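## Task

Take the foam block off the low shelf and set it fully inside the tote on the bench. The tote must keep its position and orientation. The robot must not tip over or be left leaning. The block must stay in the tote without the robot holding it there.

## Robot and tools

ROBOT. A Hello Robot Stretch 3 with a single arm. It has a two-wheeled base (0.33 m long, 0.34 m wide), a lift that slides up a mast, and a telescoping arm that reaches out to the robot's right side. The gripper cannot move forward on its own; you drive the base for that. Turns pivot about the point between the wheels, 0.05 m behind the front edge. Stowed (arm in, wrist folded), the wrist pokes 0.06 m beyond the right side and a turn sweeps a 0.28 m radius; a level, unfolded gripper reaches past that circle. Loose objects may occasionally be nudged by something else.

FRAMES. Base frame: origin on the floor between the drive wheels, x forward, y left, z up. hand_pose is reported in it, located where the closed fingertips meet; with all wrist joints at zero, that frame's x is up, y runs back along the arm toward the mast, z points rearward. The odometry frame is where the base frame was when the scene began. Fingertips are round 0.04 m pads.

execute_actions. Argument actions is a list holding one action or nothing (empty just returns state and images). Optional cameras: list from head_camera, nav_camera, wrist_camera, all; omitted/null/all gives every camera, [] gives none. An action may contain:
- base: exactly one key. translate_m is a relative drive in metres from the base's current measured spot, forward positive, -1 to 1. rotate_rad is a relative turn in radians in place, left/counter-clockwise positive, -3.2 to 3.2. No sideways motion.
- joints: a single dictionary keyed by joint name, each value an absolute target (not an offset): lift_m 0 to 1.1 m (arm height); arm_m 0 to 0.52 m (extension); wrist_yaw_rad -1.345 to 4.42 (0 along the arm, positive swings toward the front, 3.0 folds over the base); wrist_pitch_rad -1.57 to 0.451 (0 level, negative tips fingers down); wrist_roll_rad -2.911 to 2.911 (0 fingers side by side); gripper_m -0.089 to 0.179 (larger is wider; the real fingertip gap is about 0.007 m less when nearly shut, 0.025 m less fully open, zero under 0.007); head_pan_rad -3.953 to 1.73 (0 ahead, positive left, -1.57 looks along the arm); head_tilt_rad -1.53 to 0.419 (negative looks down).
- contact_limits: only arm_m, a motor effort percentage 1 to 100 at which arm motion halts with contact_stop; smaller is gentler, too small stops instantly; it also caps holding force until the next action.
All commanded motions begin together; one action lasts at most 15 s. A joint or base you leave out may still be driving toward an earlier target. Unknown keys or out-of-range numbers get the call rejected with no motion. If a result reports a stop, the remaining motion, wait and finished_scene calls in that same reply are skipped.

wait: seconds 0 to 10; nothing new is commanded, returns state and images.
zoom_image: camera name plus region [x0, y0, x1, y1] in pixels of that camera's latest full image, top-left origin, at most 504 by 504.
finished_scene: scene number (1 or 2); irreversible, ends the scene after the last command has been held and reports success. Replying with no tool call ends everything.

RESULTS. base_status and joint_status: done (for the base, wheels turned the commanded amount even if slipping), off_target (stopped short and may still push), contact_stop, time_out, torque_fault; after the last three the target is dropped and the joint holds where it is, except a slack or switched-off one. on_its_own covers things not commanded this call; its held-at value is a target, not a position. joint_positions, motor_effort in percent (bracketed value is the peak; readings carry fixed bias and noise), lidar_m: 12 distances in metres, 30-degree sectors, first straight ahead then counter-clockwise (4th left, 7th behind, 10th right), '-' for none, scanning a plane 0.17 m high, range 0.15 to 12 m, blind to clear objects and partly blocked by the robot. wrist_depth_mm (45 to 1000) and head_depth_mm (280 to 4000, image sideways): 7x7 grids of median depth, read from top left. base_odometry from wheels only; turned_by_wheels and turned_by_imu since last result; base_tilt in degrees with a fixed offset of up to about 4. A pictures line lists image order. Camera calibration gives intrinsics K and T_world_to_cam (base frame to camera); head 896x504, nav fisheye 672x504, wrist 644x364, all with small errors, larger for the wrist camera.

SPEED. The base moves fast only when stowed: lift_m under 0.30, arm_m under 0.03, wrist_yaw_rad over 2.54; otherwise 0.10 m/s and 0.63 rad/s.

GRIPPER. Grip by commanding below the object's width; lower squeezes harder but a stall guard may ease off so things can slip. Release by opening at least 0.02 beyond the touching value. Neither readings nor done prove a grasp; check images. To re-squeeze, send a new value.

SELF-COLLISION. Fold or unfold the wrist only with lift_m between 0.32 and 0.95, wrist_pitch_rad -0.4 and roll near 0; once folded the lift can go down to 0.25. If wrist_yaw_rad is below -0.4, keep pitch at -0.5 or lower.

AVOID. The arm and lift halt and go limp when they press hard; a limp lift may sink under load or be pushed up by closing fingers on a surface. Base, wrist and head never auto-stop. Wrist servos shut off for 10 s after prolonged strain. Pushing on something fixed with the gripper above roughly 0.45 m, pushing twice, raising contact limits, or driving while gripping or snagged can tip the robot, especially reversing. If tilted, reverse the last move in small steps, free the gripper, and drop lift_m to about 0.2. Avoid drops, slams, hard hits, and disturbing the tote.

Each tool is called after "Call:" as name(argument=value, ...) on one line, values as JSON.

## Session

Call:
execute_actions(actions=[])

Scene clock: 0.00 s.
base_odometry: x=+0.000 y=+0.000 heading=+0.000 (m, m, rad; odometry frame)
turned_by_wheels: +0.000 (rad since the last result)
turned_by_imu: +0.000 (rad since the last result)
base_tilt: forward=+0.2 right=-0.5 (deg)
lidar_m: 1.75 1.29 2.28 1.97 2.15 1.41 1.47 2.00 2.16 2.31 0.87 1.64
head_depth_mm: 1561 1575 1588 1618 1317 959 773 / 1656 1665 1682 1692 1668 979 1719 / 1731 1755 1796 1789 1770 988 1834 / 1824 1851 1891 1889 1839 1003 1930 / 1940 1985 2015 2023 2001 1010 2083 / 2049 2133 2156 2195 2210 1100 2190 / 2053 2280 2322 2343 2371 1202 2155
base_status: not commanded
joint_positions: lift_m=+0.582 arm_m=-0.002 wrist_yaw_rad=+2.955 wrist_pitch_rad=-0.376 wrist_roll_rad=-0.002 gripper_m=+0.037 head_pan_rad=+0.011 head_tilt_rad=-0.012
joint_status: not commanded
motor_effort: left_wheel=-1 right_wheel=+0 lift_m=+24 arm_m=+0 wrist_yaw_rad=+0 wrist_pitch_rad=+8 wrist_roll_rad=+1 gripper_m=+0 head_pan_rad=+0 head_tilt_rad=+1 (%)
hand_pose: x=+0.0212 y=+0.0829 z=+0.6037 quat_wxyz=(+0.197, +0.703, +0.068, +0.680) (m; base frame)
wrist_depth_mm: - - - - - - - / - - - - - - - / - - - - - - - / - - - - - - - / - - - - - - - / 952 940 - 906 - 891 893 / 821 822 789 795 773 771 765
pictures: head_camera (sideways: a quarter turn clockwise sets it upright), nav_camera (sideways: a quarter turn counterclockwise sets it upright), wrist_camera
camera_calibration (this result's frames):
head_camera: T_world_to_cam=[[-0.0545044, 0.0410347, -0.99767, 1.32672], [-0.0590567, 0.997274, 0.0442448, -0.0580329], [0.996766, 0.0613306, -0.0519324, 0.0211405], [0, 0, 0, 1]] pos_world=[0.0478126, 0.00213671, 1.32729]
nav_camera: T_world_to_cam=[[0.0478359, -0.0249288, 0.998544, -1.25616], [0.0178404, -0.999508, -0.0258075, 0.0790953], [0.998696, 0.019049, -0.0473676, 0.0139612], [0, 0, 0, 1]] pos_world=[0.0447353, 0.0474759, 1.25703]
wrist_camera: T_world_to_cam=[[0.980314, -0.194319, -0.0349881, 0.01527], [-0.135274, -0.531932, -0.835912, 0.583846], [0.143822, 0.82419, -0.547747, 0.424376], [0, 0, 0, 1]] pos_world=[0.00297527, -0.0362328, 0.721029]
Images, in order (width x height): head_camera 896x504, nav_camera 672x504, wrist_camera 644x364.

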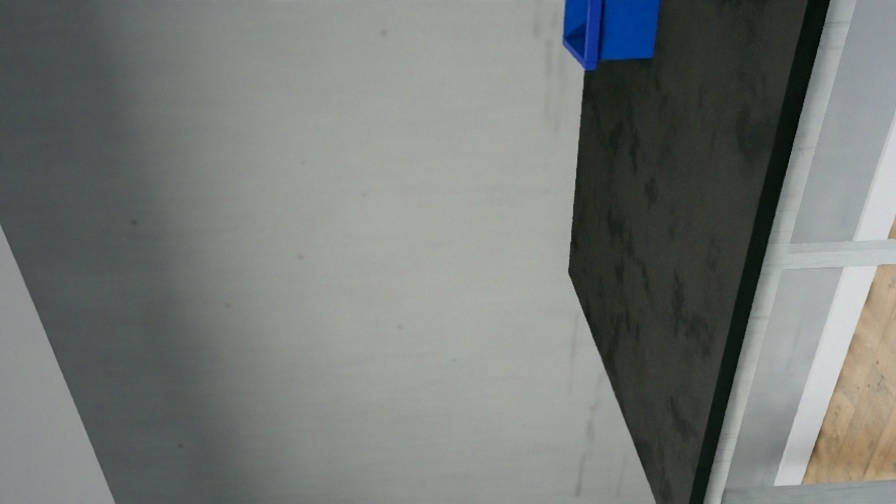

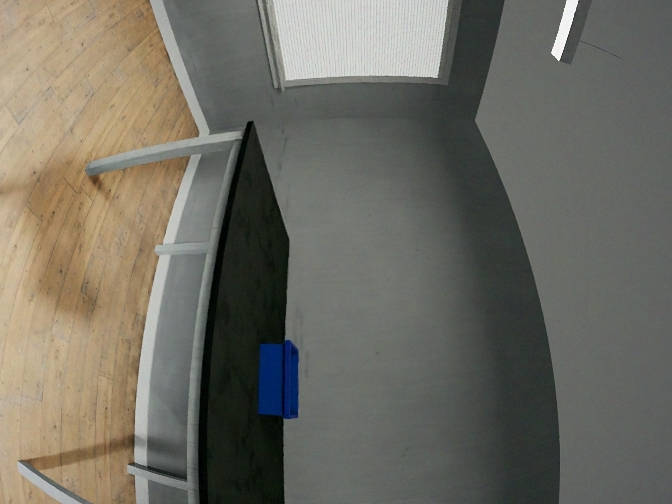

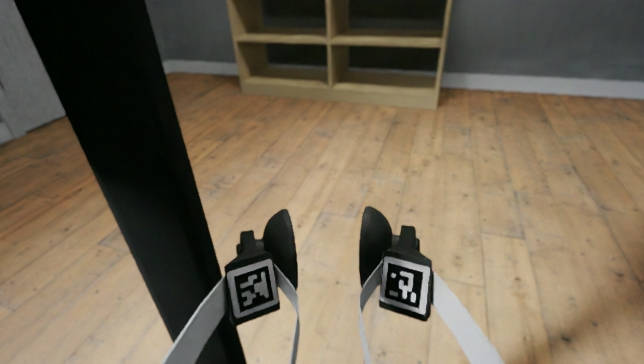

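Call:
execute_actions(actions=[{"joints":{"head_pan_rad":-0.45,"head_tilt_rad":-0.5,"lift_m":0.48}}], cameras=["head_camera"])

Call:
execute_actions(actions=[{"joints":{"head_pan_rad":1.3,"head_tilt_rad":-0.5,"lift_m":0.28}}], cameras=["head_camera"])

Scene clock: 4.60 s.
base_odometry: x=+0.000 y=+0.000 heading=+0.000 (m, m, rad; odometry frame)
turned_by_wheels: +0.000 (rad since the last result)
turned_by_imu: +0.000 (rad since the last result)
base_tilt: forward=+0.2 right=-0.5 (deg)
lidar_m: 1.75 1.29 2.28 1.97 2.15 1.41 1.47 2.00 2.17 2.31 0.87 1.64
head_depth_mm: 1400 1497 1103 865 1877 1542 1296 / 1416 1518 1122 871 1925 1556 1297 / 1407 1540 1149 873 1932 1567 1318 / 1429 1526 1160 882 1972 1571 1319 / 1441 1518 1162 886 1971 1578 1327 / 1439 1542 1161 894 2001 1611 1332 / 1450 1569 1230 902 2031 1604 1355
base_status: not commanded
joint_positions: lift_m=+0.480 arm_m=-0.002 wrist_yaw_rad=+2.955 wrist_pitch_rad=-0.377 wrist_roll_rad=-0.002 gripper_m=+0.037 head_pan_rad=-0.443 head_tilt_rad=-0.494
joint_status: all done
motor_effort: left_wheel=-1(0) right_wheel=+0(1) lift_m=+21(21) arm_m=+0(0) wrist_yaw_rad=+1(0) wrist_pitch_rad=+9(9) wrist_roll_rad=+1(1) gripper_m=+0(0) head_pan_rad=-4(34) head_tilt_rad=-3(21) (%)
hand_pose: x=+0.0212 y=+0.0828 z=+0.5021 quat_wxyz=(+0.197, +0.703, +0.068, +0.680) (m; base frame)
wrist_depth_mm: - - - - - - - / - - - - - - - / - - - - - - - / - - - - - - - / 963 966 981 932 954 899 887 / 822 820 - 781 - 764 749 / 707 701 681 686 660 659 649
pictures: head_camera (sideways: a quarter turn clockwise sets it upright)
camera_calibration (this result's frames):
head_camera: T_world_to_cam=[[-0.443161, 0.256255, -0.859035, 1.14801], [0.407749, 0.911026, 0.0614134, -0.0831984], [0.798341, -0.323055, -0.508219, 0.616207], [0, 0, 0, 1]] pos_world=[0.0507337, -0.0193182, 1.30446]
Images, in order (width x height): head_camera 896x504.

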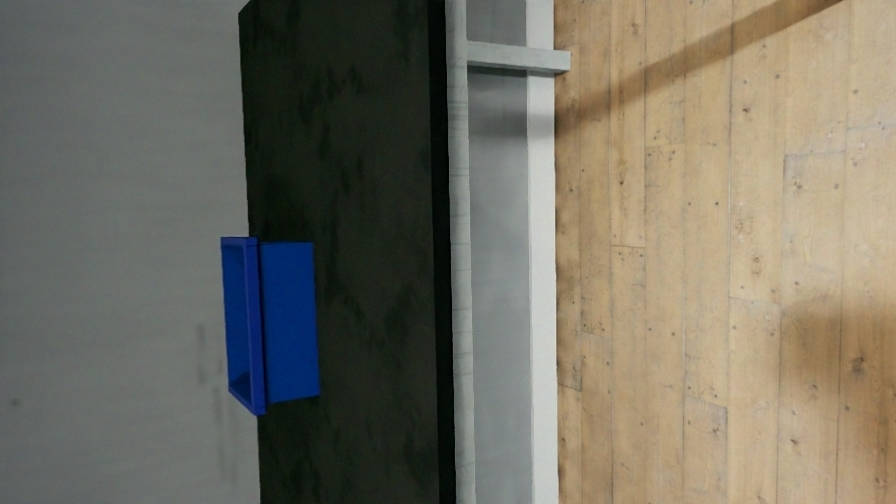

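Scene clock: 7.27 s.
base_odometry: x=+0.000 y=+0.000 heading=+0.000 (m, m, rad; odometry frame)
turned_by_wheels: +0.000 (rad since the last result)
turned_by_imu: +0.000 (rad since the last result)
base_tilt: forward=+0.2 right=-0.5 (deg)
lidar_m: 1.75 1.29 2.29 1.97 2.16 1.42 1.47 2.01 2.17 2.31 0.87 1.65
head_depth_mm: 1879 2021 2216 2382 1902 1546 1290 / 1911 2087 2174 2180 1932 1560 1303 / 1934 2094 2196 2206 1946 1557 1314 / 1999 2152 2266 2229 1936 1583 1320 / 2015 2194 2339 2345 1990 1602 1329 / 2073 2254 2405 2395 2007 1593 1337 / 2098 2294 2467 2548 2025 1610 1346
base_status: not commanded
joint_positions: lift_m=+0.280 arm_m=-0.002 wrist_yaw_rad=+2.955 wrist_pitch_rad=-0.377 wrist_roll_rad=-0.002 gripper_m=+0.037 head_pan_rad=+1.293 head_tilt_rad=-0.494
joint_status: all done
motor_effort: left_wheel=-1(0) right_wheel=+0(1) lift_m=+21(20) arm_m=+1(0) wrist_yaw_rad=+1(0) wrist_pitch_rad=+9(9) wrist_roll_rad=+0(1) gripper_m=+0(1) head_pan_rad=+4(46) head_tilt_rad=-2(3) (%)
hand_pose: x=+0.0212 y=+0.0828 z=+0.3021 quat_wxyz=(+0.197, +0.703, +0.068, +0.680) (m; base frame)
wrist_depth_mm: - - - - - - - / - - - - - - - / - - - - - 977 948 / 838 - 781 774 769 750 734 / 665 642 662 636 646 613 598 / 547 549 - 531 - 514 512 / 473 487 - - 445 445 442
pictures: head_camera (sideways: a quarter turn clockwise sets it upright)
camera_calibration (this result's frames):
head_camera: T_world_to_cam=[[-0.180098, -0.479361, -0.85894, 1.14628], [-0.965587, 0.252725, 0.0614175, -0.0748263], [0.187634, 0.840442, -0.508381, 0.620142], [0, 0, 0, 1]] pos_world=[0.0178317, 0.0471993, 1.30445]
Images, in order (width x height): head_camera 896x504.

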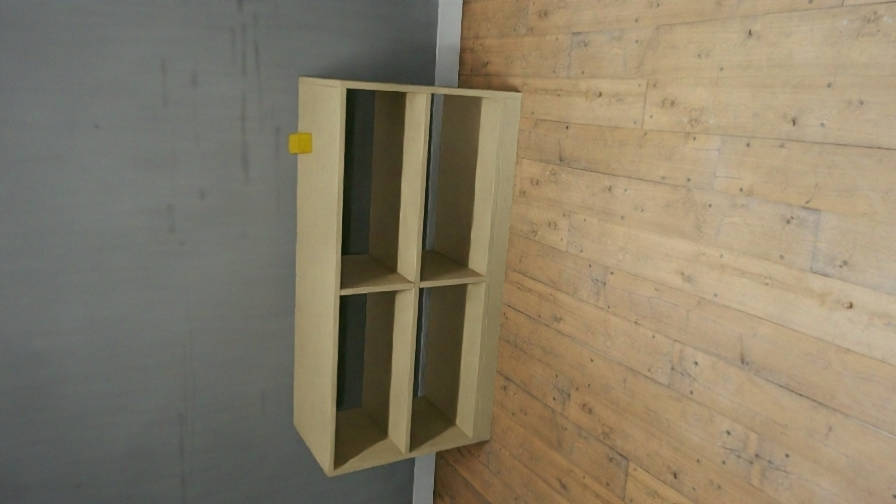

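Call:
execute_actions(actions=[{"base":{"rotate_rad":1.225},"joints":{"head_pan_rad":-1.57,"head_tilt_rad":-0.8}}], cameras=[])

Call:
execute_actions(actions=[{"base":{"translate_m":1}}], cameras=[])

Call:
execute_actions(actions=[{"base":{"translate_m":0.41},"joints":{"lift_m":0.72}}], cameras=[])

Call:
execute_actions(actions=[{"base":{"rotate_rad":1.51},"joints":{"wrist_yaw_rad":0,"gripper_m":0.15}}])

Scene clock: 20.83 s.
base_odometry: x=+0.000 y=+0.000 heading=+1.225 (m, m, rad; odometry frame)
turned_by_wheels: +1.225 (rad since the last result)
turned_by_imu: +1.204 (rad since the last result)
base_tilt: forward=+0.2 right=-0.5 (deg)
lidar_m: 1.97 2.23 2.08 1.41 1.57 2.49 2.16 2.10 0.87 1.69 1.29 2.29
head_depth_mm: 1029 800 1871 1708 1456 1275 1132 / 1049 815 1915 1722 1467 1278 1136 / 1020 826 1946 1730 1483 1295 1139 / 1031 840 1972 1749 1497 1298 1157 / 1047 854 2000 1765 1506 1308 1163 / 1134 870 2028 1774 1518 1325 1161 / 1141 885 2051 1810 1520 1328 1172
base_status: done
joint_positions: lift_m=+0.280 arm_m=-0.002 wrist_yaw_rad=+2.955 wrist_pitch_rad=-0.377 wrist_roll_rad=-0.002 gripper_m=+0.037 head_pan_rad=-1.563 head_tilt_rad=-0.791
joint_status: all done
motor_effort: left_wheel=-5(12) right_wheel=+5(13) lift_m=+21(21) arm_m=+0(0) wrist_yaw_rad=+0(0) wrist_pitch_rad=+9(9) wrist_roll_rad=+1(1) gripper_m=-1(0) head_pan_rad=-4(49) head_tilt_rad=-3(17) (%)
hand_pose: x=+0.0212 y=+0.0828 z=+0.3021 quat_wxyz=(+0.197, +0.703, +0.068, +0.680) (m; base frame)
wrist_depth_mm: - - - - - - - / - - - - - - - / - - - - - 961 944 / 826 - 795 782 768 746 729 / 657 636 655 630 640 609 607 / 553 545 - 529 - 516 507 / 469 484 - - 452 447 442
pictures: none
No camera images: the call's "cameras" was empty. Leave "cameras" out to get every camera's image.

Scene clock: 25.83 s.
base_odometry: x=+0.339 y=+0.941 heading=+1.225 (m, m, rad; odometry frame)
turned_by_wheels: +0.000 (rad since the last result)
turned_by_imu: +0.000 (rad since the last result)
base_tilt: forward=+0.2 right=-0.5 (deg)
lidar_m: 1.03 0.99 1.90 1.88 1.82 2.18 3.12 1.64 1.86 0.95 1.62 0.90
head_depth_mm: 1031 1818 1998 1706 1474 1275 1137 / 1047 1834 2031 1731 1477 1286 1147 / 1124 976 1964 1679 1481 1294 1148 / 1662 1894 2073 1759 1494 1298 1149 / 1681 1921 2100 1772 1504 1309 1158 / 1718 1953 2127 1783 1513 1323 1166 / 1737 1986 2148 1795 1515 1325 1174
base_status: done
joint_positions: lift_m=+0.280 arm_m=-0.002 wrist_yaw_rad=+2.955 wrist_pitch_rad=-0.377 wrist_roll_rad=-0.002 gripper_m=+0.037 head_pan_rad=-1.563 head_tilt_rad=-0.791
joint_status: not commanded
motor_effort: left_wheel=-5(10) right_wheel=+5(12) lift_m=+21(22) arm_m=+0(0) wrist_yaw_rad=+1(1) wrist_pitch_rad=+9(8) wrist_roll_rad=+1(1) gripper_m=+0(1) head_pan_rad=-4(4) head_tilt_rad=-4(3) (%)
hand_pose: x=+0.0212 y=+0.0828 z=+0.3021 quat_wxyz=(+0.197, +0.703, +0.068, +0.680) (m; base frame)
wrist_depth_mm: - - - - - - - / - - - - - - - / - - - - 991 968 945 / 833 - 794 785 761 746 726 / 660 654 667 635 640 616 599 / 552 545 - 525 - 514 508 / 473 485 - - 454 446 440
pictures: none
No camera images: the call's "cameras" was empty. Leave "cameras" out to get every camera's image.

Scene clock: 31.27 s.
base_odometry: x=+0.479 y=+1.326 heading=+1.224 (m, m, rad; odometry frame)
turned_by_wheels: +0.000 (rad since the last result)
turned_by_imu: +0.000 (rad since the last result)
base_tilt: forward=+0.2 right=-0.5 (deg)
lidar_m: 0.87 0.61 1.09 1.82 1.79 2.06 3.55 2.01 1.06 1.91 1.12 0.53
head_depth_mm: 1635 1850 2023 1721 1456 1293 - / 1664 1884 2057 1719 1479 1299 - / 1693 1911 2113 1772 1484 1294 - / 1721 1969 2114 1759 1489 1325 - / 1740 1997 2132 1766 1517 1310 1156 / 1769 2024 2144 1789 1525 1309 1164 / 1738 1852 1892 1776 1531 1324 1171
base_status: done
joint_positions: lift_m=+0.720 arm_m=-0.002 wrist_yaw_rad=+2.955 wrist_pitch_rad=-0.377 wrist_roll_rad=-0.002 gripper_m=+0.037 head_pan_rad=-1.563 head_tilt_rad=-0.791
joint_status: all done
motor_effort: left_wheel=-5(14) right_wheel=+5(13) lift_m=+28(28) arm_m=+0(0) wrist_yaw_rad=+1(1) wrist_pitch_rad=+9(9) wrist_roll_rad=+1(1) gripper_m=+0(1) head_pan_rad=-3(4) head_tilt_rad=-3(3) (%)
hand_pose: x=+0.0212 y=+0.0828 z=+0.7417 quat_wxyz=(+0.197, +0.703, +0.068, +0.680) (m; base frame)
wrist_depth_mm: - - - - - - - / - - - - - - 786 / - - - - - - - / - - - - - - 894 / - - - - - - 740 / - - - - - 984 622 / 959 956 957 933 926 888 718
pictures: none
No camera images: the call's "cameras" was empty. Leave "cameras" out to get every camera's image.

Scene clock: 34.60 s.
base_odometry: x=+0.479 y=+1.326 heading=+2.734 (m, m, rad; odometry frame)
turned_by_wheels: +1.510 (rad since the last result)
turned_by_imu: +1.485 (rad since the last result)
base_tilt: forward=+0.2 right=-0.5 (deg)
lidar_m: 1.83 1.79 1.89 3.57 2.48 1.06 1.91 1.17 0.53 0.90 0.61 1.08
head_depth_mm: 766 873 1004 903 821 997 - / 773 880 1011 911 824 998 - / 780 890 1028 918 840 - - / 785 897 1031 924 844 1203 1154 / 790 903 1041 940 1034 1224 1164 / 798 911 1053 945 1001 1225 1170 / 806 924 1063 951 899 1253 1170
base_status: done
joint_positions: lift_m=+0.720 arm_m=-0.002 wrist_yaw_rad=+0.001 wrist_pitch_rad=-0.377 wrist_roll_rad=-0.002 gripper_m=+0.150 head_pan_rad=-1.563 head_tilt_rad=-0.791
joint_status: all done
motor_effort: left_wheel=-5(10) right_wheel=+6(10) lift_m=+27(28) arm_m=+0(0) wrist_yaw_rad=+0(1) wrist_pitch_rad=+9(9) wrist_roll_rad=+1(1) gripper_m=+0(82) head_pan_rad=-4(3) head_tilt_rad=-3(3) (%)
hand_pose: x=-0.0212 y=-0.3719 z=+0.7417 quat_wxyz=(+0.696, +0.133, -0.693, -0.132) (m; base frame)
wrist_depth_mm: 652 630 617 606 595 579 567 / 705 694 670 652 632 626 618 / 655 625 628 600 533 654 660 / 489 476 470 464 456 446 728 / 393 398 381 375 370 376 746 / 439 - 641 615 335 330 318 / 575 558 565 570 564 519 382
pictures: head_camera (sideways: a quarter turn clockwise sets it upright), nav_camera (sideways: a quarter turn counterclockwise sets it upright), wrist_camera
camera_calibration (this result's frames):
head_camera: T_world_to_cam=[[0.0361336, 0.739542, -0.67214, 0.90147], [0.997821, 0.0104602, 0.0651511, -0.0916393], [0.0552127, -0.673029, -0.737552, 0.919064], [0, 0, 0, 1]] pos_world=[0.00812219, -0.0471597, 1.28974]
nav_camera: T_world_to_cam=[[-0.0199846, -0.735417, 0.67732, -0.836652], [-0.999716, 0.00592738, -0.0230612, 0.0817009], [0.0129449, -0.677588, -0.735327, 0.915204], [0, 0, 0, 1]] pos_world=[0.0531104, 0.00435933, 1.24154]
wrist_camera: T_world_to_cam=[[-0.999353, 0.00832757, -0.034977, 0.00665319], [0.033807, 0.54882, -0.835257, 0.856594], [0.0122404, -0.835899, -0.548746, 0.261507], [0, 0, 0, 1]] pos_world=[-0.0255109, -0.251577, 0.85921]
Images, in order (width x height): head_camera 896x504, nav_camera 672x504, wrist_camera 644x364.

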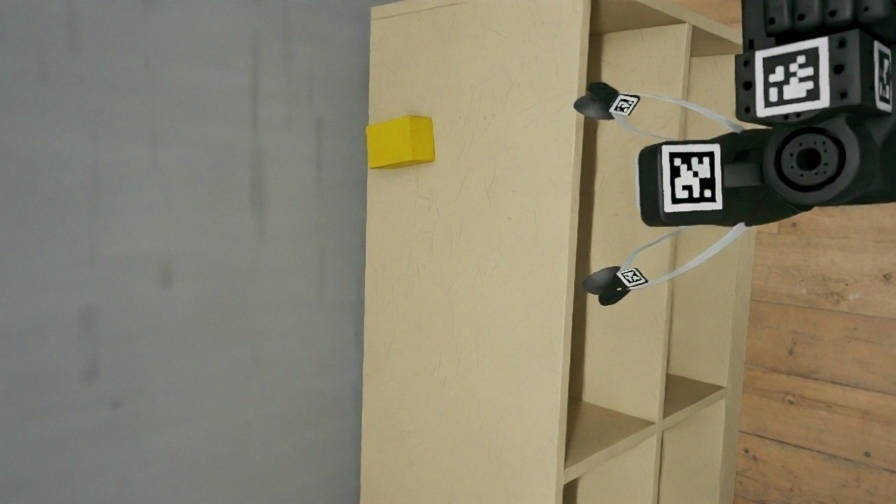

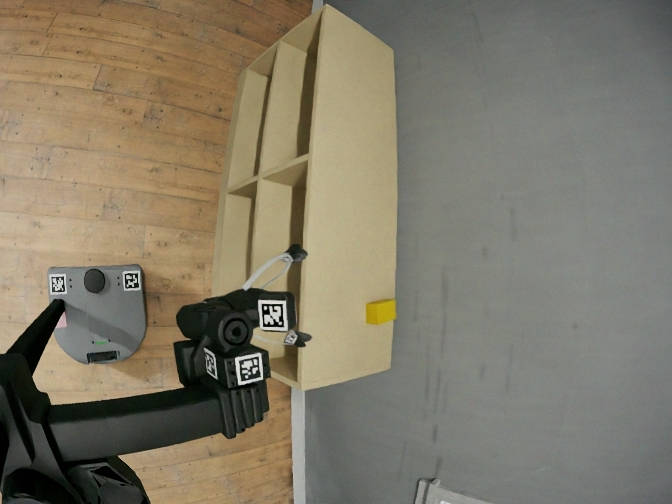

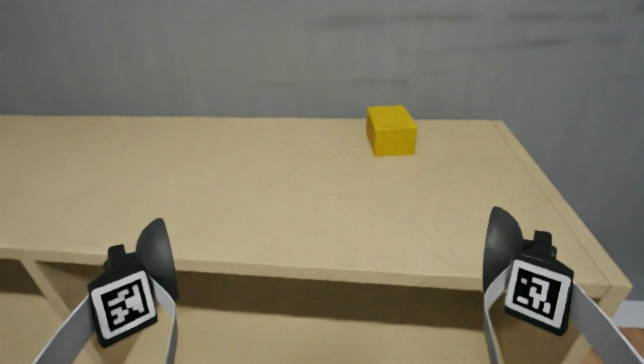

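Call:
execute_actions(actions=[{"base":{"translate_m":-0.1},"joints":{"lift_m":0.72,"arm_m":0.3,"wrist_pitch_rad":-0.7}}], cameras=["wrist_camera"])

Scene clock: 43.80 s.
base_odometry: x=+0.570 y=+1.287 heading=+2.734 (m, m, rad; odometry frame)
turned_by_wheels: +0.000 (rad since the last result)
turned_by_imu: +0.000 (rad since the last result)
base_tilt: forward=+0.2 right=-0.4 (deg)
lidar_m: 1.92 1.86 2.05 3.56 2.35 0.97 1.81 1.16 0.49 0.78 0.67 1.17
head_depth_mm: 759 862 1002 1161 - - 1131 / 761 874 989 - 834 1115 1148 / 771 877 1001 - 840 1169 1149 / 777 886 1029 937 838 1199 1153 / 778 892 1047 938 851 1209 1166 / 790 900 1058 945 859 1225 1171 / 798 908 1061 953 990 1223 1178
base_status: done
joint_positions: lift_m=+0.720 arm_m=+0.300 wrist_yaw_rad=+0.000 wrist_pitch_rad=-0.711 wrist_roll_rad=-0.002 gripper_m=+0.150 head_pan_rad=-1.563 head_tilt_rad=-0.791
joint_status: all done
motor_effort: left_wheel=-6(11) right_wheel=+5(7) lift_m=+28(25) arm_m=+2(1) wrist_yaw_rad=+0(1) wrist_pitch_rad=+6(8) wrist_roll_rad=+1(1) gripper_m=-1(1) head_pan_rad=-4(4) head_tilt_rad=-3(4) (%)
hand_pose: x=-0.0215 y=-0.6232 z=+0.6731 quat_wxyz=(+0.664, +0.247, -0.662, -0.246) (m; base frame)
wrist_depth_mm: 382 372 368 359 354 342 337 / 370 366 395 334 377 378 378 / 322 319 313 245 305 301 430 / 282 279 275 252 269 267 492 / 251 254 247 246 242 243 248 / 227 - 223 222 219 218 219 / 209 202 204 202 200 198 196
pictures: wrist_camera
camera_calibration (this result's frames):
wrist_camera: T_world_to_cam=[[-0.999345, 0.0204052, -0.0298828, 0.0101664], [0.0344019, 0.791817, -0.609788, 0.936894], [0.0112189, -0.610417, -0.792001, 0.318067], [0, 0, 0, 1]] pos_world=[-0.0256395, -0.547903, 0.82352]
Images, in order (width x height): wrist_camera 644x364.

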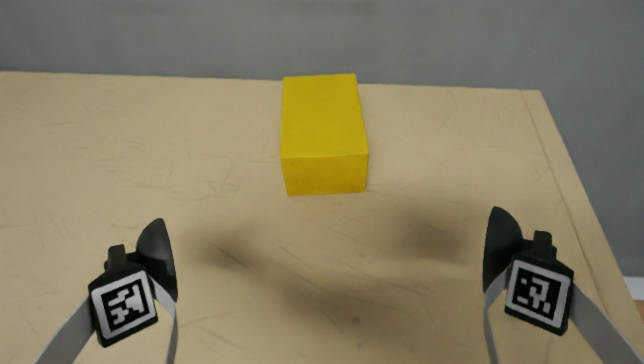

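Call:
execute_actions(actions=[{"joints":{"lift_m":0.683,"arm_m":0.42}}], cameras=[])

Call:
execute_actions(actions=[{"joints":{"gripper_m":0.025}}], cameras=["wrist_camera"])

Call:
execute_actions(actions=[{"joints":{"lift_m":0.72}}], cameras=["wrist_camera"])

Scene clock: 49.17 s.
base_odometry: x=+0.570 y=+1.287 heading=+2.734 (m, m, rad; odometry frame)
turned_by_wheels: +0.000 (rad since the last result)
turned_by_imu: +0.000 (rad since the last result)
base_tilt: forward=+0.2 right=-0.5 (deg)
lidar_m: 1.93 1.86 2.05 3.54 2.35 0.97 1.81 1.16 0.49 0.78 0.66 1.16
head_depth_mm: 759 864 1003 1178 1383 - 1114 / 765 870 986 - 975 1114 1134 / 770 879 968 878 839 1175 1145 / 777 889 1015 905 842 1205 1156 / 783 895 1041 939 852 1201 1155 / 788 905 1049 940 857 1238 1172 / 795 909 1054 955 988 1221 1180
base_status: not commanded
joint_positions: lift_m=+0.683 arm_m=+0.420 wrist_yaw_rad=+0.000 wrist_pitch_rad=-0.711 wrist_roll_rad=-0.002 gripper_m=+0.150 head_pan_rad=-1.563 head_tilt_rad=-0.791
joint_status: all done
motor_effort: left_wheel=-5(6) right_wheel=+5(5) lift_m=+21(23) arm_m=+2(4) wrist_yaw_rad=+0(1) wrist_pitch_rad=+7(6) wrist_roll_rad=+1(1) gripper_m=-1(1) head_pan_rad=-4(4) head_tilt_rad=-3(3) (%)
hand_pose: x=-0.0215 y=-0.7431 z=+0.6363 quat_wxyz=(+0.664, +0.247, -0.662, -0.246) (m; base frame)
wrist_depth_mm: 249 244 239 236 229 225 220 / 289 280 274 267 260 253 249 / 265 308 302 298 292 287 287 / 233 230 228 168 223 221 218 / 208 210 201 151 195 201 196 / 188 - 181 136 177 181 179 / - 167 166 133 161 164 162
pictures: none
No camera images: the call's "cameras" was empty. Leave "cameras" out to get every camera's image.

Scene clock: 50.90 s.
base_odometry: x=+0.570 y=+1.287 heading=+2.734 (m, m, rad; odometry frame)
turned_by_wheels: +0.000 (rad since the last result)
turned_by_imu: +0.000 (rad since the last result)
base_tilt: forward=+0.2 right=-0.5 (deg)
lidar_m: 1.92 1.86 2.05 3.55 2.36 0.97 1.81 1.16 0.49 0.78 0.67 1.17
head_depth_mm: 759 862 1000 1166 1381 - 1117 / 764 872 981 - 972 1114 1142 / 771 878 972 881 840 1170 1145 / 778 886 1010 906 843 1201 1155 / 781 896 1038 935 852 1216 1164 / 789 903 1052 943 860 1225 1165 / 796 913 1059 953 990 1225 1167
base_status: not commanded
joint_positions: lift_m=+0.683 arm_m=+0.420 wrist_yaw_rad=+0.000 wrist_pitch_rad=-0.713 wrist_roll_rad=-0.002 gripper_m=+0.026 head_pan_rad=-1.563 head_tilt_rad=-0.791
joint_status: all done
motor_effort: left_wheel=-5(6) right_wheel=+5(5) lift_m=+22(21) arm_m=+3(3) wrist_yaw_rad=+0(1) wrist_pitch_rad=+7(7) wrist_roll_rad=+1(1) gripper_m=-17(89) head_pan_rad=-4(4) head_tilt_rad=-3(3) (%)
hand_pose: x=-0.0215 y=-0.7428 z=+0.6361 quat_wxyz=(+0.664, +0.247, -0.662, -0.247) (m; base frame)
wrist_depth_mm: 251 245 240 235 230 224 219 / 289 282 276 268 261 255 250 / 266 305 301 296 294 288 285 / 233 229 227 166 221 220 218 / 208 205 204 148 174 198 196 / 187 186 138 135 134 180 177 / 171 170 165 127 160 164 162
pictures: wrist_camera
camera_calibration (this result's frames):
wrist_camera: T_world_to_cam=[[-0.999345, 0.0204603, -0.0298455, 0.0115189], [0.0344026, 0.792917, -0.608358, 1.00898], [0.0112178, -0.608986, -0.793102, 0.21747], [0, 0, 0, 1]] pos_world=[-0.0256397, -0.667837, 0.78664]
Images, in order (width x height): wrist_camera 644x364.

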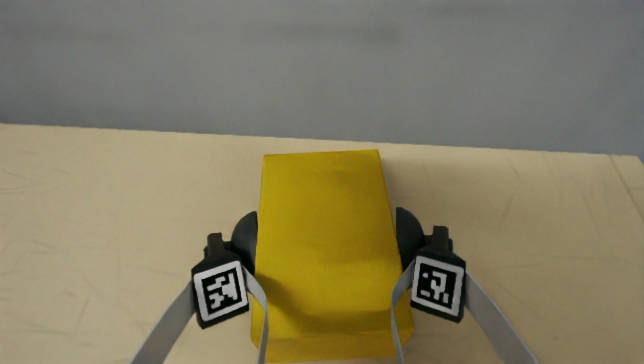

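Scene clock: 52.03 s.
base_odometry: x=+0.570 y=+1.287 heading=+2.734 (m, m, rad; odometry frame)
turned_by_wheels: +0.000 (rad since the last result)
turned_by_imu: +0.000 (rad since the last result)
base_tilt: forward=+0.2 right=-0.5 (deg)
lidar_m: 1.93 1.87 2.05 3.56 2.35 0.97 1.81 1.16 0.49 0.78 0.67 1.17
head_depth_mm: 761 865 998 1153 - - 1131 / 766 870 964 890 833 1110 1146 / 770 879 - 900 836 1166 1144 / 778 887 1015 925 847 1196 1156 / 784 898 1041 935 850 1207 1153 / 791 901 1050 943 860 1228 1166 / 798 910 1058 947 992 1220 1175
base_status: not commanded
joint_positions: lift_m=+0.720 arm_m=+0.420 wrist_yaw_rad=+0.000 wrist_pitch_rad=-0.713 wrist_roll_rad=-0.002 gripper_m=+0.026 head_pan_rad=-1.563 head_tilt_rad=-0.791
joint_status: all done
motor_effort: left_wheel=-6(6) right_wheel=+5(5) lift_m=+28(28) arm_m=+3(2) wrist_yaw_rad=+0(1) wrist_pitch_rad=+7(8) wrist_roll_rad=+1(1) gripper_m=-18(18) head_pan_rad=-4(4) head_tilt_rad=-3(3) (%)
hand_pose: x=-0.0215 y=-0.7427 z=+0.6726 quat_wxyz=(+0.664, +0.247, -0.661, -0.247) (m; base frame)
wrist_depth_mm: 249 247 240 235 229 225 220 / 291 282 275 269 262 255 248 / 341 331 324 309 303 294 286 / 280 279 274 165 268 321 324 / 251 246 245 149 194 239 238 / 226 224 138 135 134 217 215 / 206 205 200 128 193 198 196
pictures: wrist_camera
camera_calibration (this result's frames):
wrist_camera: T_world_to_cam=[[-0.999345, 0.020489, -0.0298259, 0.0126134], [0.0344029, 0.793488, -0.607612, 1.03099], [0.0112171, -0.60824, -0.793674, 0.24748], [0, 0, 0, 1]] pos_world=[-0.0256398, -0.667806, 0.823234]
Images, in order (width x height): wrist_camera 644x364.

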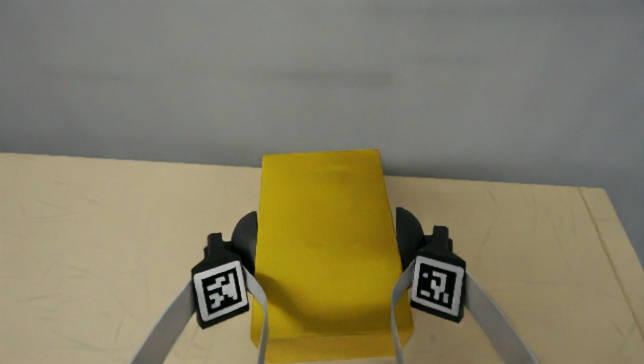

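Call:
execute_actions(actions=[{"joints":{"lift_m":0.9,"arm_m":0.2}}], cameras=[])

Call:
execute_actions(actions=[{"base":{"rotate_rad":-1.10},"joints":{"lift_m":1.1,"arm_m":0,"wrist_pitch_rad":-0.4,"head_pan_rad":-1.4,"head_tilt_rad":-0.6}}], cameras=[])

Call:
execute_actions(actions=[{"base":{"translate_m":-1.0}}], cameras=["nav_camera"])

Call:
execute_actions(actions=[{"base":{"translate_m":-0.295}}], cameras=[])

Call:
execute_actions(actions=[{"base":{"rotate_rad":-0.54},"joints":{"arm_m":0.1}}])

Scene clock: 60.07 s.
base_odometry: x=+0.570 y=+1.287 heading=+2.734 (m, m, rad; odometry frame)
turned_by_wheels: +0.000 (rad since the last result)
turned_by_imu: +0.000 (rad since the last result)
base_tilt: forward=+0.1 right=-0.5 (deg)
lidar_m: 1.93 1.87 2.05 3.56 2.36 0.97 1.81 1.16 0.49 0.78 0.67 1.17
head_depth_mm: 761 842 - 1199 1380 1276 1125 / 765 837 - 880 831 1120 1141 / 771 860 - 872 838 1167 1146 / 777 889 1020 908 845 1198 1160 / 785 894 1039 933 848 1202 1156 / 790 900 1048 943 860 1232 1166 / 796 908 1060 949 991 1216 1169
base_status: not commanded
joint_positions: lift_m=+0.900 arm_m=+0.200 wrist_yaw_rad=+0.000 wrist_pitch_rad=-0.714 wrist_roll_rad=-0.002 gripper_m=+0.026 head_pan_rad=-1.563 head_tilt_rad=-0.791
joint_status: all done
motor_effort: left_wheel=-5(5) right_wheel=+6(5) lift_m=+27(28) arm_m=-2(5) wrist_yaw_rad=+0(0) wrist_pitch_rad=+7(8) wrist_roll_rad=+1(1) gripper_m=-16(18) head_pan_rad=-4(4) head_tilt_rad=-4(4) (%)
hand_pose: x=-0.0215 y=-0.5231 z=+0.8525 quat_wxyz=(+0.663, +0.248, -0.661, -0.247) (m; base frame)
wrist_depth_mm: 493 486 475 465 452 441 433 / 580 549 549 531 517 503 490 / 592 582 595 573 572 578 563 / 519 510 505 166 493 689 670 / 461 455 450 149 294 809 808 / 419 414 137 135 134 998 953 / 382 378 364 127 354 898 933
pictures: none
No camera images: the call's "cameras" was empty. Leave "cameras" out to get every camera's image.

Scene clock: 62.77 s.
base_odometry: x=+0.570 y=+1.287 heading=+1.634 (m, m, rad; odometry frame)
turned_by_wheels: -1.100 (rad since the last result)
turned_by_imu: -1.082 (rad since the last result)
base_tilt: forward=+0.1 right=-0.5 (deg)
lidar_m: 0.66 1.17 1.93 1.86 1.93 3.56 1.97 0.97 1.75 1.21 0.49 0.57
head_depth_mm: - - - - - 1380 1214 / 1385 - 356 - 1670 1422 1221 / 1256 1383 1539 1766 1732 1428 1237 / 1113 1230 1354 1514 1644 1454 1246 / 1015 1100 1185 1327 1480 1462 1240 / 929 996 1069 1180 1306 1398 1258 / 858 917 992 1075 1166 1278 871
base_status: done
joint_positions: lift_m=+1.098 arm_m=+0.000 wrist_yaw_rad=+0.000 wrist_pitch_rad=-0.422 wrist_roll_rad=-0.002 gripper_m=+0.026 head_pan_rad=-1.407 head_tilt_rad=-0.606
joint_status: all done
joint sent to its limit — the command would take lift_m past its upper limit, so that joint was sent only as far as its limit.
motor_effort: left_wheel=+4(8) right_wheel=-4(8) lift_m=+28(28) arm_m=-2(3) wrist_yaw_rad=+0(0) wrist_pitch_rad=+12(13) wrist_roll_rad=+1(1) gripper_m=-17(18) head_pan_rad=+4(20) head_tilt_rad=+1(13) (%)
hand_pose: x=-0.0215 y=-0.3692 z=+1.1104 quat_wxyz=(+0.692, +0.148, -0.690, -0.148) (m; base frame)
wrist_depth_mm: 629 745 956 - - - - / 643 782 - - - - - / 678 807 - - - - - / 699 865 - 166 - - - / 727 914 - 149 - - - / 758 942 138 135 134 - - / 816 961 - 128 - - -
pictures: none
No camera images: the call's "cameras" was empty. Leave "cameras" out to get every camera's image.

Scene clock: 74.00 s.
base_odometry: x=+0.634 y=+0.289 heading=+1.634 (m, m, rad; odometry frame)
turned_by_wheels: +0.000 (rad since the last result)
turned_by_imu: +0.002 (rad since the last result)
base_tilt: forward=+0.2 right=-0.5 (deg)
lidar_m: 1.66 2.08 1.89 1.92 2.75 2.73 0.99 1.31 1.28 0.63 0.60 1.37
head_depth_mm: - - - - - 1390 1216 / 1243 - 356 - 588 1417 1235 / 1355 1486 1222 631 1586 1438 1226 / 1460 1632 1775 648 1626 1373 1174 / 1595 1784 2031 705 833 1388 1248 / 1741 1952 2135 2162 1772 1478 1260 / 1705 1809 1945 2045 1797 1476 1267
base_status: done
joint_positions: lift_m=+1.098 arm_m=+0.000 wrist_yaw_rad=+0.000 wrist_pitch_rad=-0.422 wrist_roll_rad=-0.002 gripper_m=+0.026 head_pan_rad=-1.407 head_tilt_rad=-0.606
joint_status: not commanded
motor_effort: left_wheel=+5(6) right_wheel=-4(10) lift_m=+28(28) arm_m=-2(2) wrist_yaw_rad=+0(0) wrist_pitch_rad=+12(12) wrist_roll_rad=+1(1) gripper_m=-16(16) head_pan_rad=+3(3) head_tilt_rad=+0(3) (%)
hand_pose: x=-0.0215 y=-0.3692 z=+1.1104 quat_wxyz=(+0.692, +0.148, -0.690, -0.148) (m; base frame)
wrist_depth_mm: - - - - - 899 800 / - - - - 920 902 820 / - - - 703 690 674 660 / - - 559 166 543 538 528 / - 504 465 149 294 444 438 / - - 137 135 134 380 376 / - - 620 127 320 334 329
pictures: nav_camera (sideways: a quarter turn counterclockwise sets it upright)
camera_calibration (this result's frames):
nav_camera: T_world_to_cam=[[0.0725903, -0.594508, 0.800807, -0.998161], [-0.987683, -0.154441, -0.0251246, 0.0843196], [0.138614, -0.789119, -0.598396, 0.736328], [0, 0, 0, 1]] pos_world=[0.0536725, 0.000658846, 1.24207]
Images, in order (width x height): nav_camera 672x504.

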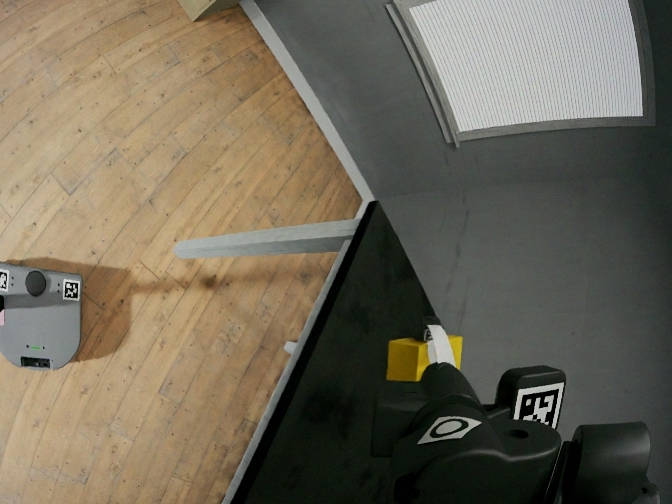

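Scene clock: 78.00 s.
base_odometry: x=+0.653 y=-0.006 heading=+1.635 (m, m, rad; odometry frame)
turned_by_wheels: +0.000 (rad since the last result)
turned_by_imu: +0.001 (rad since the last result)
base_tilt: forward=+0.2 right=-0.5 (deg)
lidar_m: 1.65 2.36 2.00 2.10 2.85 2.47 0.70 1.15 1.12 1.18 0.75 1.83
head_depth_mm: - - - - - 410 361 / 1084 - 356 - 495 423 378 / 1183 1251 899 630 511 426 1195 / 1286 1400 873 647 515 441 1237 / 1394 1563 886 655 520 1364 1243 / 1518 1737 900 662 539 1467 1231 / 1692 1956 2094 670 872 1077 1236
base_status: done
joint_positions: lift_m=+1.098 arm_m=+0.000 wrist_yaw_rad=+0.000 wrist_pitch_rad=-0.422 wrist_roll_rad=-0.002 gripper_m=+0.026 head_pan_rad=-1.407 head_tilt_rad=-0.606
joint_status: not commanded
motor_effort: left_wheel=+4(6) right_wheel=-4(9) lift_m=+28(28) arm_m=-2(2) wrist_yaw_rad=+0(1) wrist_pitch_rad=+12(11) wrist_roll_rad=+1(1) gripper_m=-17(18) head_pan_rad=+3(3) head_tilt_rad=+1(2) (%)
hand_pose: x=-0.0215 y=-0.3692 z=+1.1104 quat_wxyz=(+0.692, +0.148, -0.690, -0.148) (m; base frame)
wrist_depth_mm: - - - - 868 764 668 / - - - 966 877 793 717 / - - 717 706 695 691 482 / 614 570 563 166 536 542 380 / 477 473 466 148 296 445 404 / 401 399 138 135 134 383 375 / 350 349 334 128 319 333 330
pictures: none
No camera images: the call's "cameras" was empty. Leave "cameras" out to get every camera's image.

Scene clock: 79.97 s.
base_odometry: x=+0.653 y=-0.006 heading=+1.095 (m, m, rad; odometry frame)
turned_by_wheels: -0.540 (rad since the last result)
turned_by_imu: -0.531 (rad since the last result)
base_tilt: forward=+0.1 right=-0.5 (deg)
lidar_m: 1.91 1.65 2.36 2.00 2.09 2.86 2.47 0.69 1.15 1.12 1.17 0.74
head_depth_mm: - - - 606 502 420 361 / 915 1016 - 622 507 422 362 / 944 1037 820 640 513 425 365 / 960 1065 870 647 514 428 368 / 979 1083 883 655 520 431 376 / 993 1099 899 663 525 434 387 / 1014 1121 913 668 530 438 391
base_status: done
joint_positions: lift_m=+1.098 arm_m=+0.100 wrist_yaw_rad=+0.000 wrist_pitch_rad=-0.421 wrist_roll_rad=-0.002 gripper_m=+0.026 head_pan_rad=-1.407 head_tilt_rad=-0.606
joint_status: all done
motor_effort: left_wheel=+5(9) right_wheel=-5(8) lift_m=+28(27) arm_m=+3(2) wrist_yaw_rad=-1(0) wrist_pitch_rad=+12(12) wrist_roll_rad=+1(1) gripper_m=-19(17) head_pan_rad=+3(3) head_tilt_rad=+1(2) (%)
hand_pose: x=-0.0215 y=-0.4687 z=+1.1104 quat_wxyz=(+0.692, +0.148, -0.690, -0.148) (m; base frame)
wrist_depth_mm: 736 728 723 723 723 713 714 / 802 795 802 774 780 778 775 / 758 734 717 497 508 498 666 / 588 574 555 166 343 370 524 / 472 468 468 148 264 400 441 / 403 399 138 135 134 379 376 / 349 350 337 128 319 334 328
pictures: head_camera (sideways: a quarter turn clockwise sets it upright), nav_camera (sideways: a quarter turn counterclockwise sets it upright), wrist_camera
camera_calibration (this result's frames):
head_camera: T_world_to_cam=[[-0.0574257, 0.601968, -0.796452, 1.06406], [0.982038, 0.177682, 0.0634873, -0.0893924], [0.179732, -0.778501, -0.601359, 0.741157], [0, 0, 0, 1]] pos_world=[0.0156811, -0.0476549, 1.29885]
nav_camera: T_world_to_cam=[[0.0725899, -0.594505, 0.800809, -0.998163], [-0.987683, -0.154441, -0.0251246, 0.0843197], [0.138614, -0.789121, -0.598393, 0.736325], [0, 0, 0, 1]] pos_world=[0.0536726, 0.000658658, 1.24207]
wrist_camera: T_world_to_cam=[[-0.999344, 0.010977, -0.0345257, 0.0208371], [0.0344216, 0.584915, -0.810364, 1.20694], [0.0112992, -0.81102, -0.584909, 0.434728], [0, 0, 0, 1]] pos_world=[-0.0256335, -0.353613, 1.23306]
Images, in order (width x height): head_camera 896x504, nav_camera 672x504, wrist_camera 644x364.

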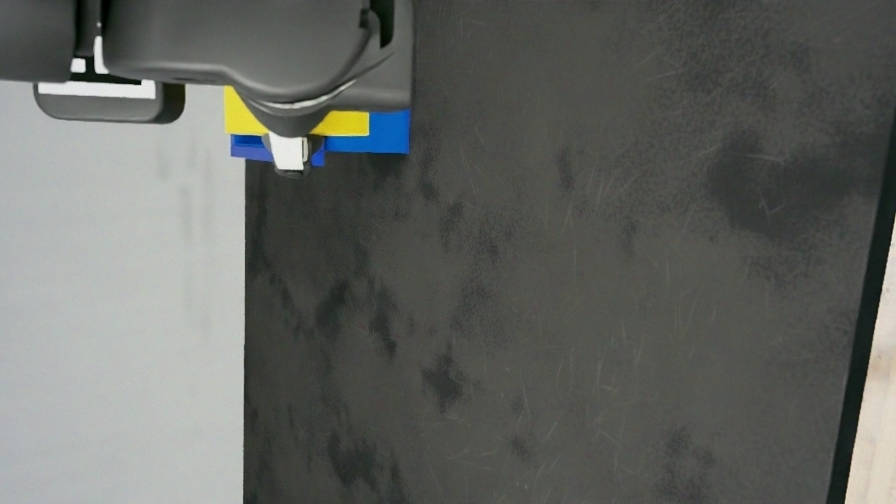

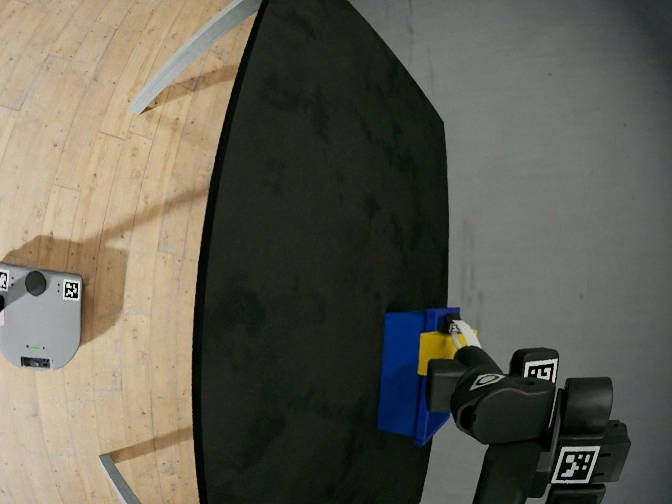

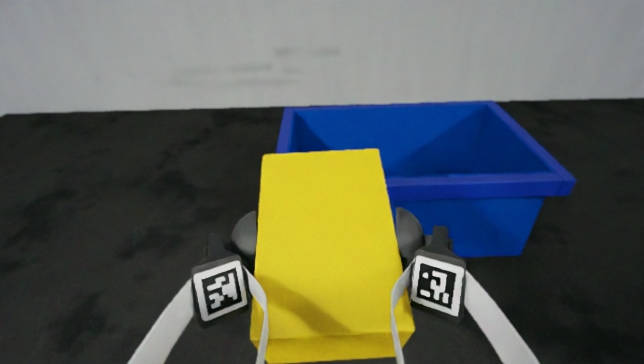

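Call:
execute_actions(actions=[{"base":{"translate_m":-0.105},"joints":{"arm_m":0.38,"head_tilt_rad":-0.45,"head_pan_rad":-1.5}}], cameras=[])

Call:
execute_actions(actions=[{"joints":{"arm_m":0.41,"wrist_pitch_rad":-0.7}}])

Scene clock: 86.20 s.
base_odometry: x=+0.605 y=-0.099 heading=+1.095 (m, m, rad; odometry frame)
turned_by_wheels: +0.000 (rad since the last result)
turned_by_imu: +0.001 (rad since the last result)
base_tilt: forward=+0.2 right=-0.4 (deg)
lidar_m: 1.92 1.75 2.72 2.00 2.09 2.76 2.36 0.60 1.15 1.12 1.17 0.84
head_depth_mm: 890 976 1049 669 599 479 398 / 902 - 1044 666 604 482 401 / 921 1009 804 669 611 485 403 / 939 1018 1080 678 618 489 405 / 947 1020 1100 766 623 492 408 / 956 1038 1109 861 631 497 411 / 971 1051 1128 872 637 500 414
base_status: done
joint_positions: lift_m=+1.098 arm_m=+0.380 wrist_yaw_rad=+0.000 wrist_pitch_rad=-0.421 wrist_roll_rad=-0.002 gripper_m=+0.026 head_pan_rad=-1.493 head_tilt_rad=-0.458
joint_status: all done
motor_effort: left_wheel=+4(7) right_wheel=-5(7) lift_m=+28(27) arm_m=+2(7) wrist_yaw_rad=+0(0) wrist_pitch_rad=+12(11) wrist_roll_rad=+1(1) gripper_m=-17(17) head_pan_rad=-4(14) head_tilt_rad=+3(13) (%)
hand_pose: x=-0.0215 y=-0.7487 z=+1.1104 quat_wxyz=(+0.692, +0.148, -0.690, -0.148) (m; base frame)
wrist_depth_mm: 465 461 457 455 454 451 450 / 505 500 495 501 493 492 485 / 558 559 542 546 543 534 531 / 587 573 559 166 535 531 527 / 478 470 458 148 213 448 437 / 404 265 138 135 135 257 377 / 346 245 318 127 313 238 327
pictures: none
No camera images: the call's "cameras" was empty. Leave "cameras" out to get every camera's image.

Scene clock: 87.40 s.
base_odometry: x=+0.605 y=-0.099 heading=+1.095 (m, m, rad; odometry frame)
turned_by_wheels: +0.000 (rad since the last result)
turned_by_imu: +0.000 (rad since the last result)
base_tilt: forward=+0.3 right=-0.5 (deg)
lidar_m: 1.92 1.75 2.71 2.00 2.09 2.76 2.37 0.60 1.15 1.12 1.17 0.85
head_depth_mm: 895 988 1053 668 602 478 399 / 904 - 1052 664 606 482 400 / 918 999 704 671 613 486 402 / 936 1009 1081 674 618 489 406 / 953 1024 1096 771 624 493 407 / 962 1035 1116 862 631 497 411 / 968 1044 1127 877 636 501 414
base_status: not commanded
joint_positions: lift_m=+1.098 arm_m=+0.410 wrist_yaw_rad=+0.000 wrist_pitch_rad=-0.713 wrist_roll_rad=-0.002 gripper_m=+0.026 head_pan_rad=-1.493 head_tilt_rad=-0.458
joint_status: all done
motor_effort: left_wheel=+5(4) right_wheel=-5(5) lift_m=+28(28) arm_m=+2(3) wrist_yaw_rad=+0(0) wrist_pitch_rad=+7(11) wrist_roll_rad=+1(1) gripper_m=-17(18) head_pan_rad=-3(4) head_tilt_rad=+4(3) (%)
hand_pose: x=-0.0216 y=-0.7328 z=+1.0514 quat_wxyz=(+0.664, +0.247, -0.662, -0.247) (m; base frame)
wrist_depth_mm: 486 487 482 481 479 474 478 / 501 496 488 479 470 473 458 / 431 426 417 413 410 405 403 / 370 237 244 166 240 232 357 / 210 267 283 149 217 234 313 / 193 264 138 135 134 219 182 / 192 245 267 128 258 238 163
pictures: head_camera (sideways: a quarter turn clockwise sets it upright), nav_camera (sideways: a quarter turn counterclockwise sets it upright), wrist_camera
camera_calibration (this result's frames):
head_camera: T_world_to_cam=[[0.00431867, 0.48115, -0.876628, 1.16822], [0.99299, 0.101486, 0.060594, -0.0857045], [0.11812, -0.870744, -0.477339, 0.580176], [0, 0, 0, 1]] pos_world=[0.0115279, -0.0482076, 1.30623]
nav_camera: T_world_to_cam=[[0.011387, -0.474436, 0.880217, -1.10133], [-0.997027, -0.0724702, -0.0261632, 0.0857337], [0.0762022, -0.877302, -0.47385, 0.574668], [0, 0, 0, 1]] pos_world=[0.0542288, -0.0121404, 1.24396]
wrist_camera: T_world_to_cam=[[-0.99934, 0.0206824, -0.0298478, 0.023836], [0.0345803, 0.792906, -0.608362, 1.25372], [0.0110841, -0.608993, -0.793098, 0.552943], [0, 0, 0, 1]] pos_world=[-0.0256626, -0.657839, 1.20197]
Images, in order (width x height): head_camera 896x504, nav_camera 672x504, wrist_camera 644x364.

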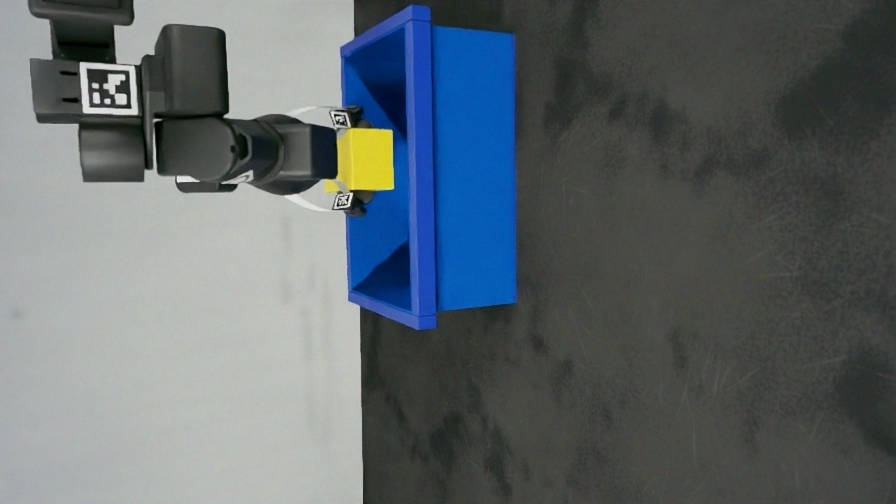

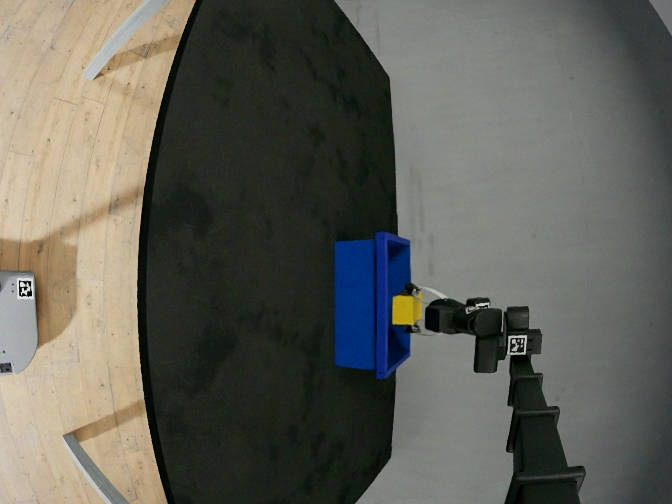

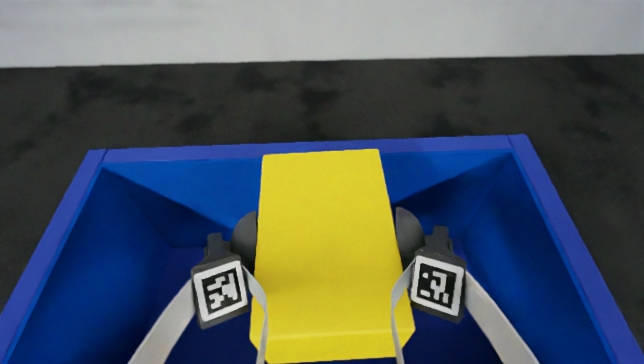

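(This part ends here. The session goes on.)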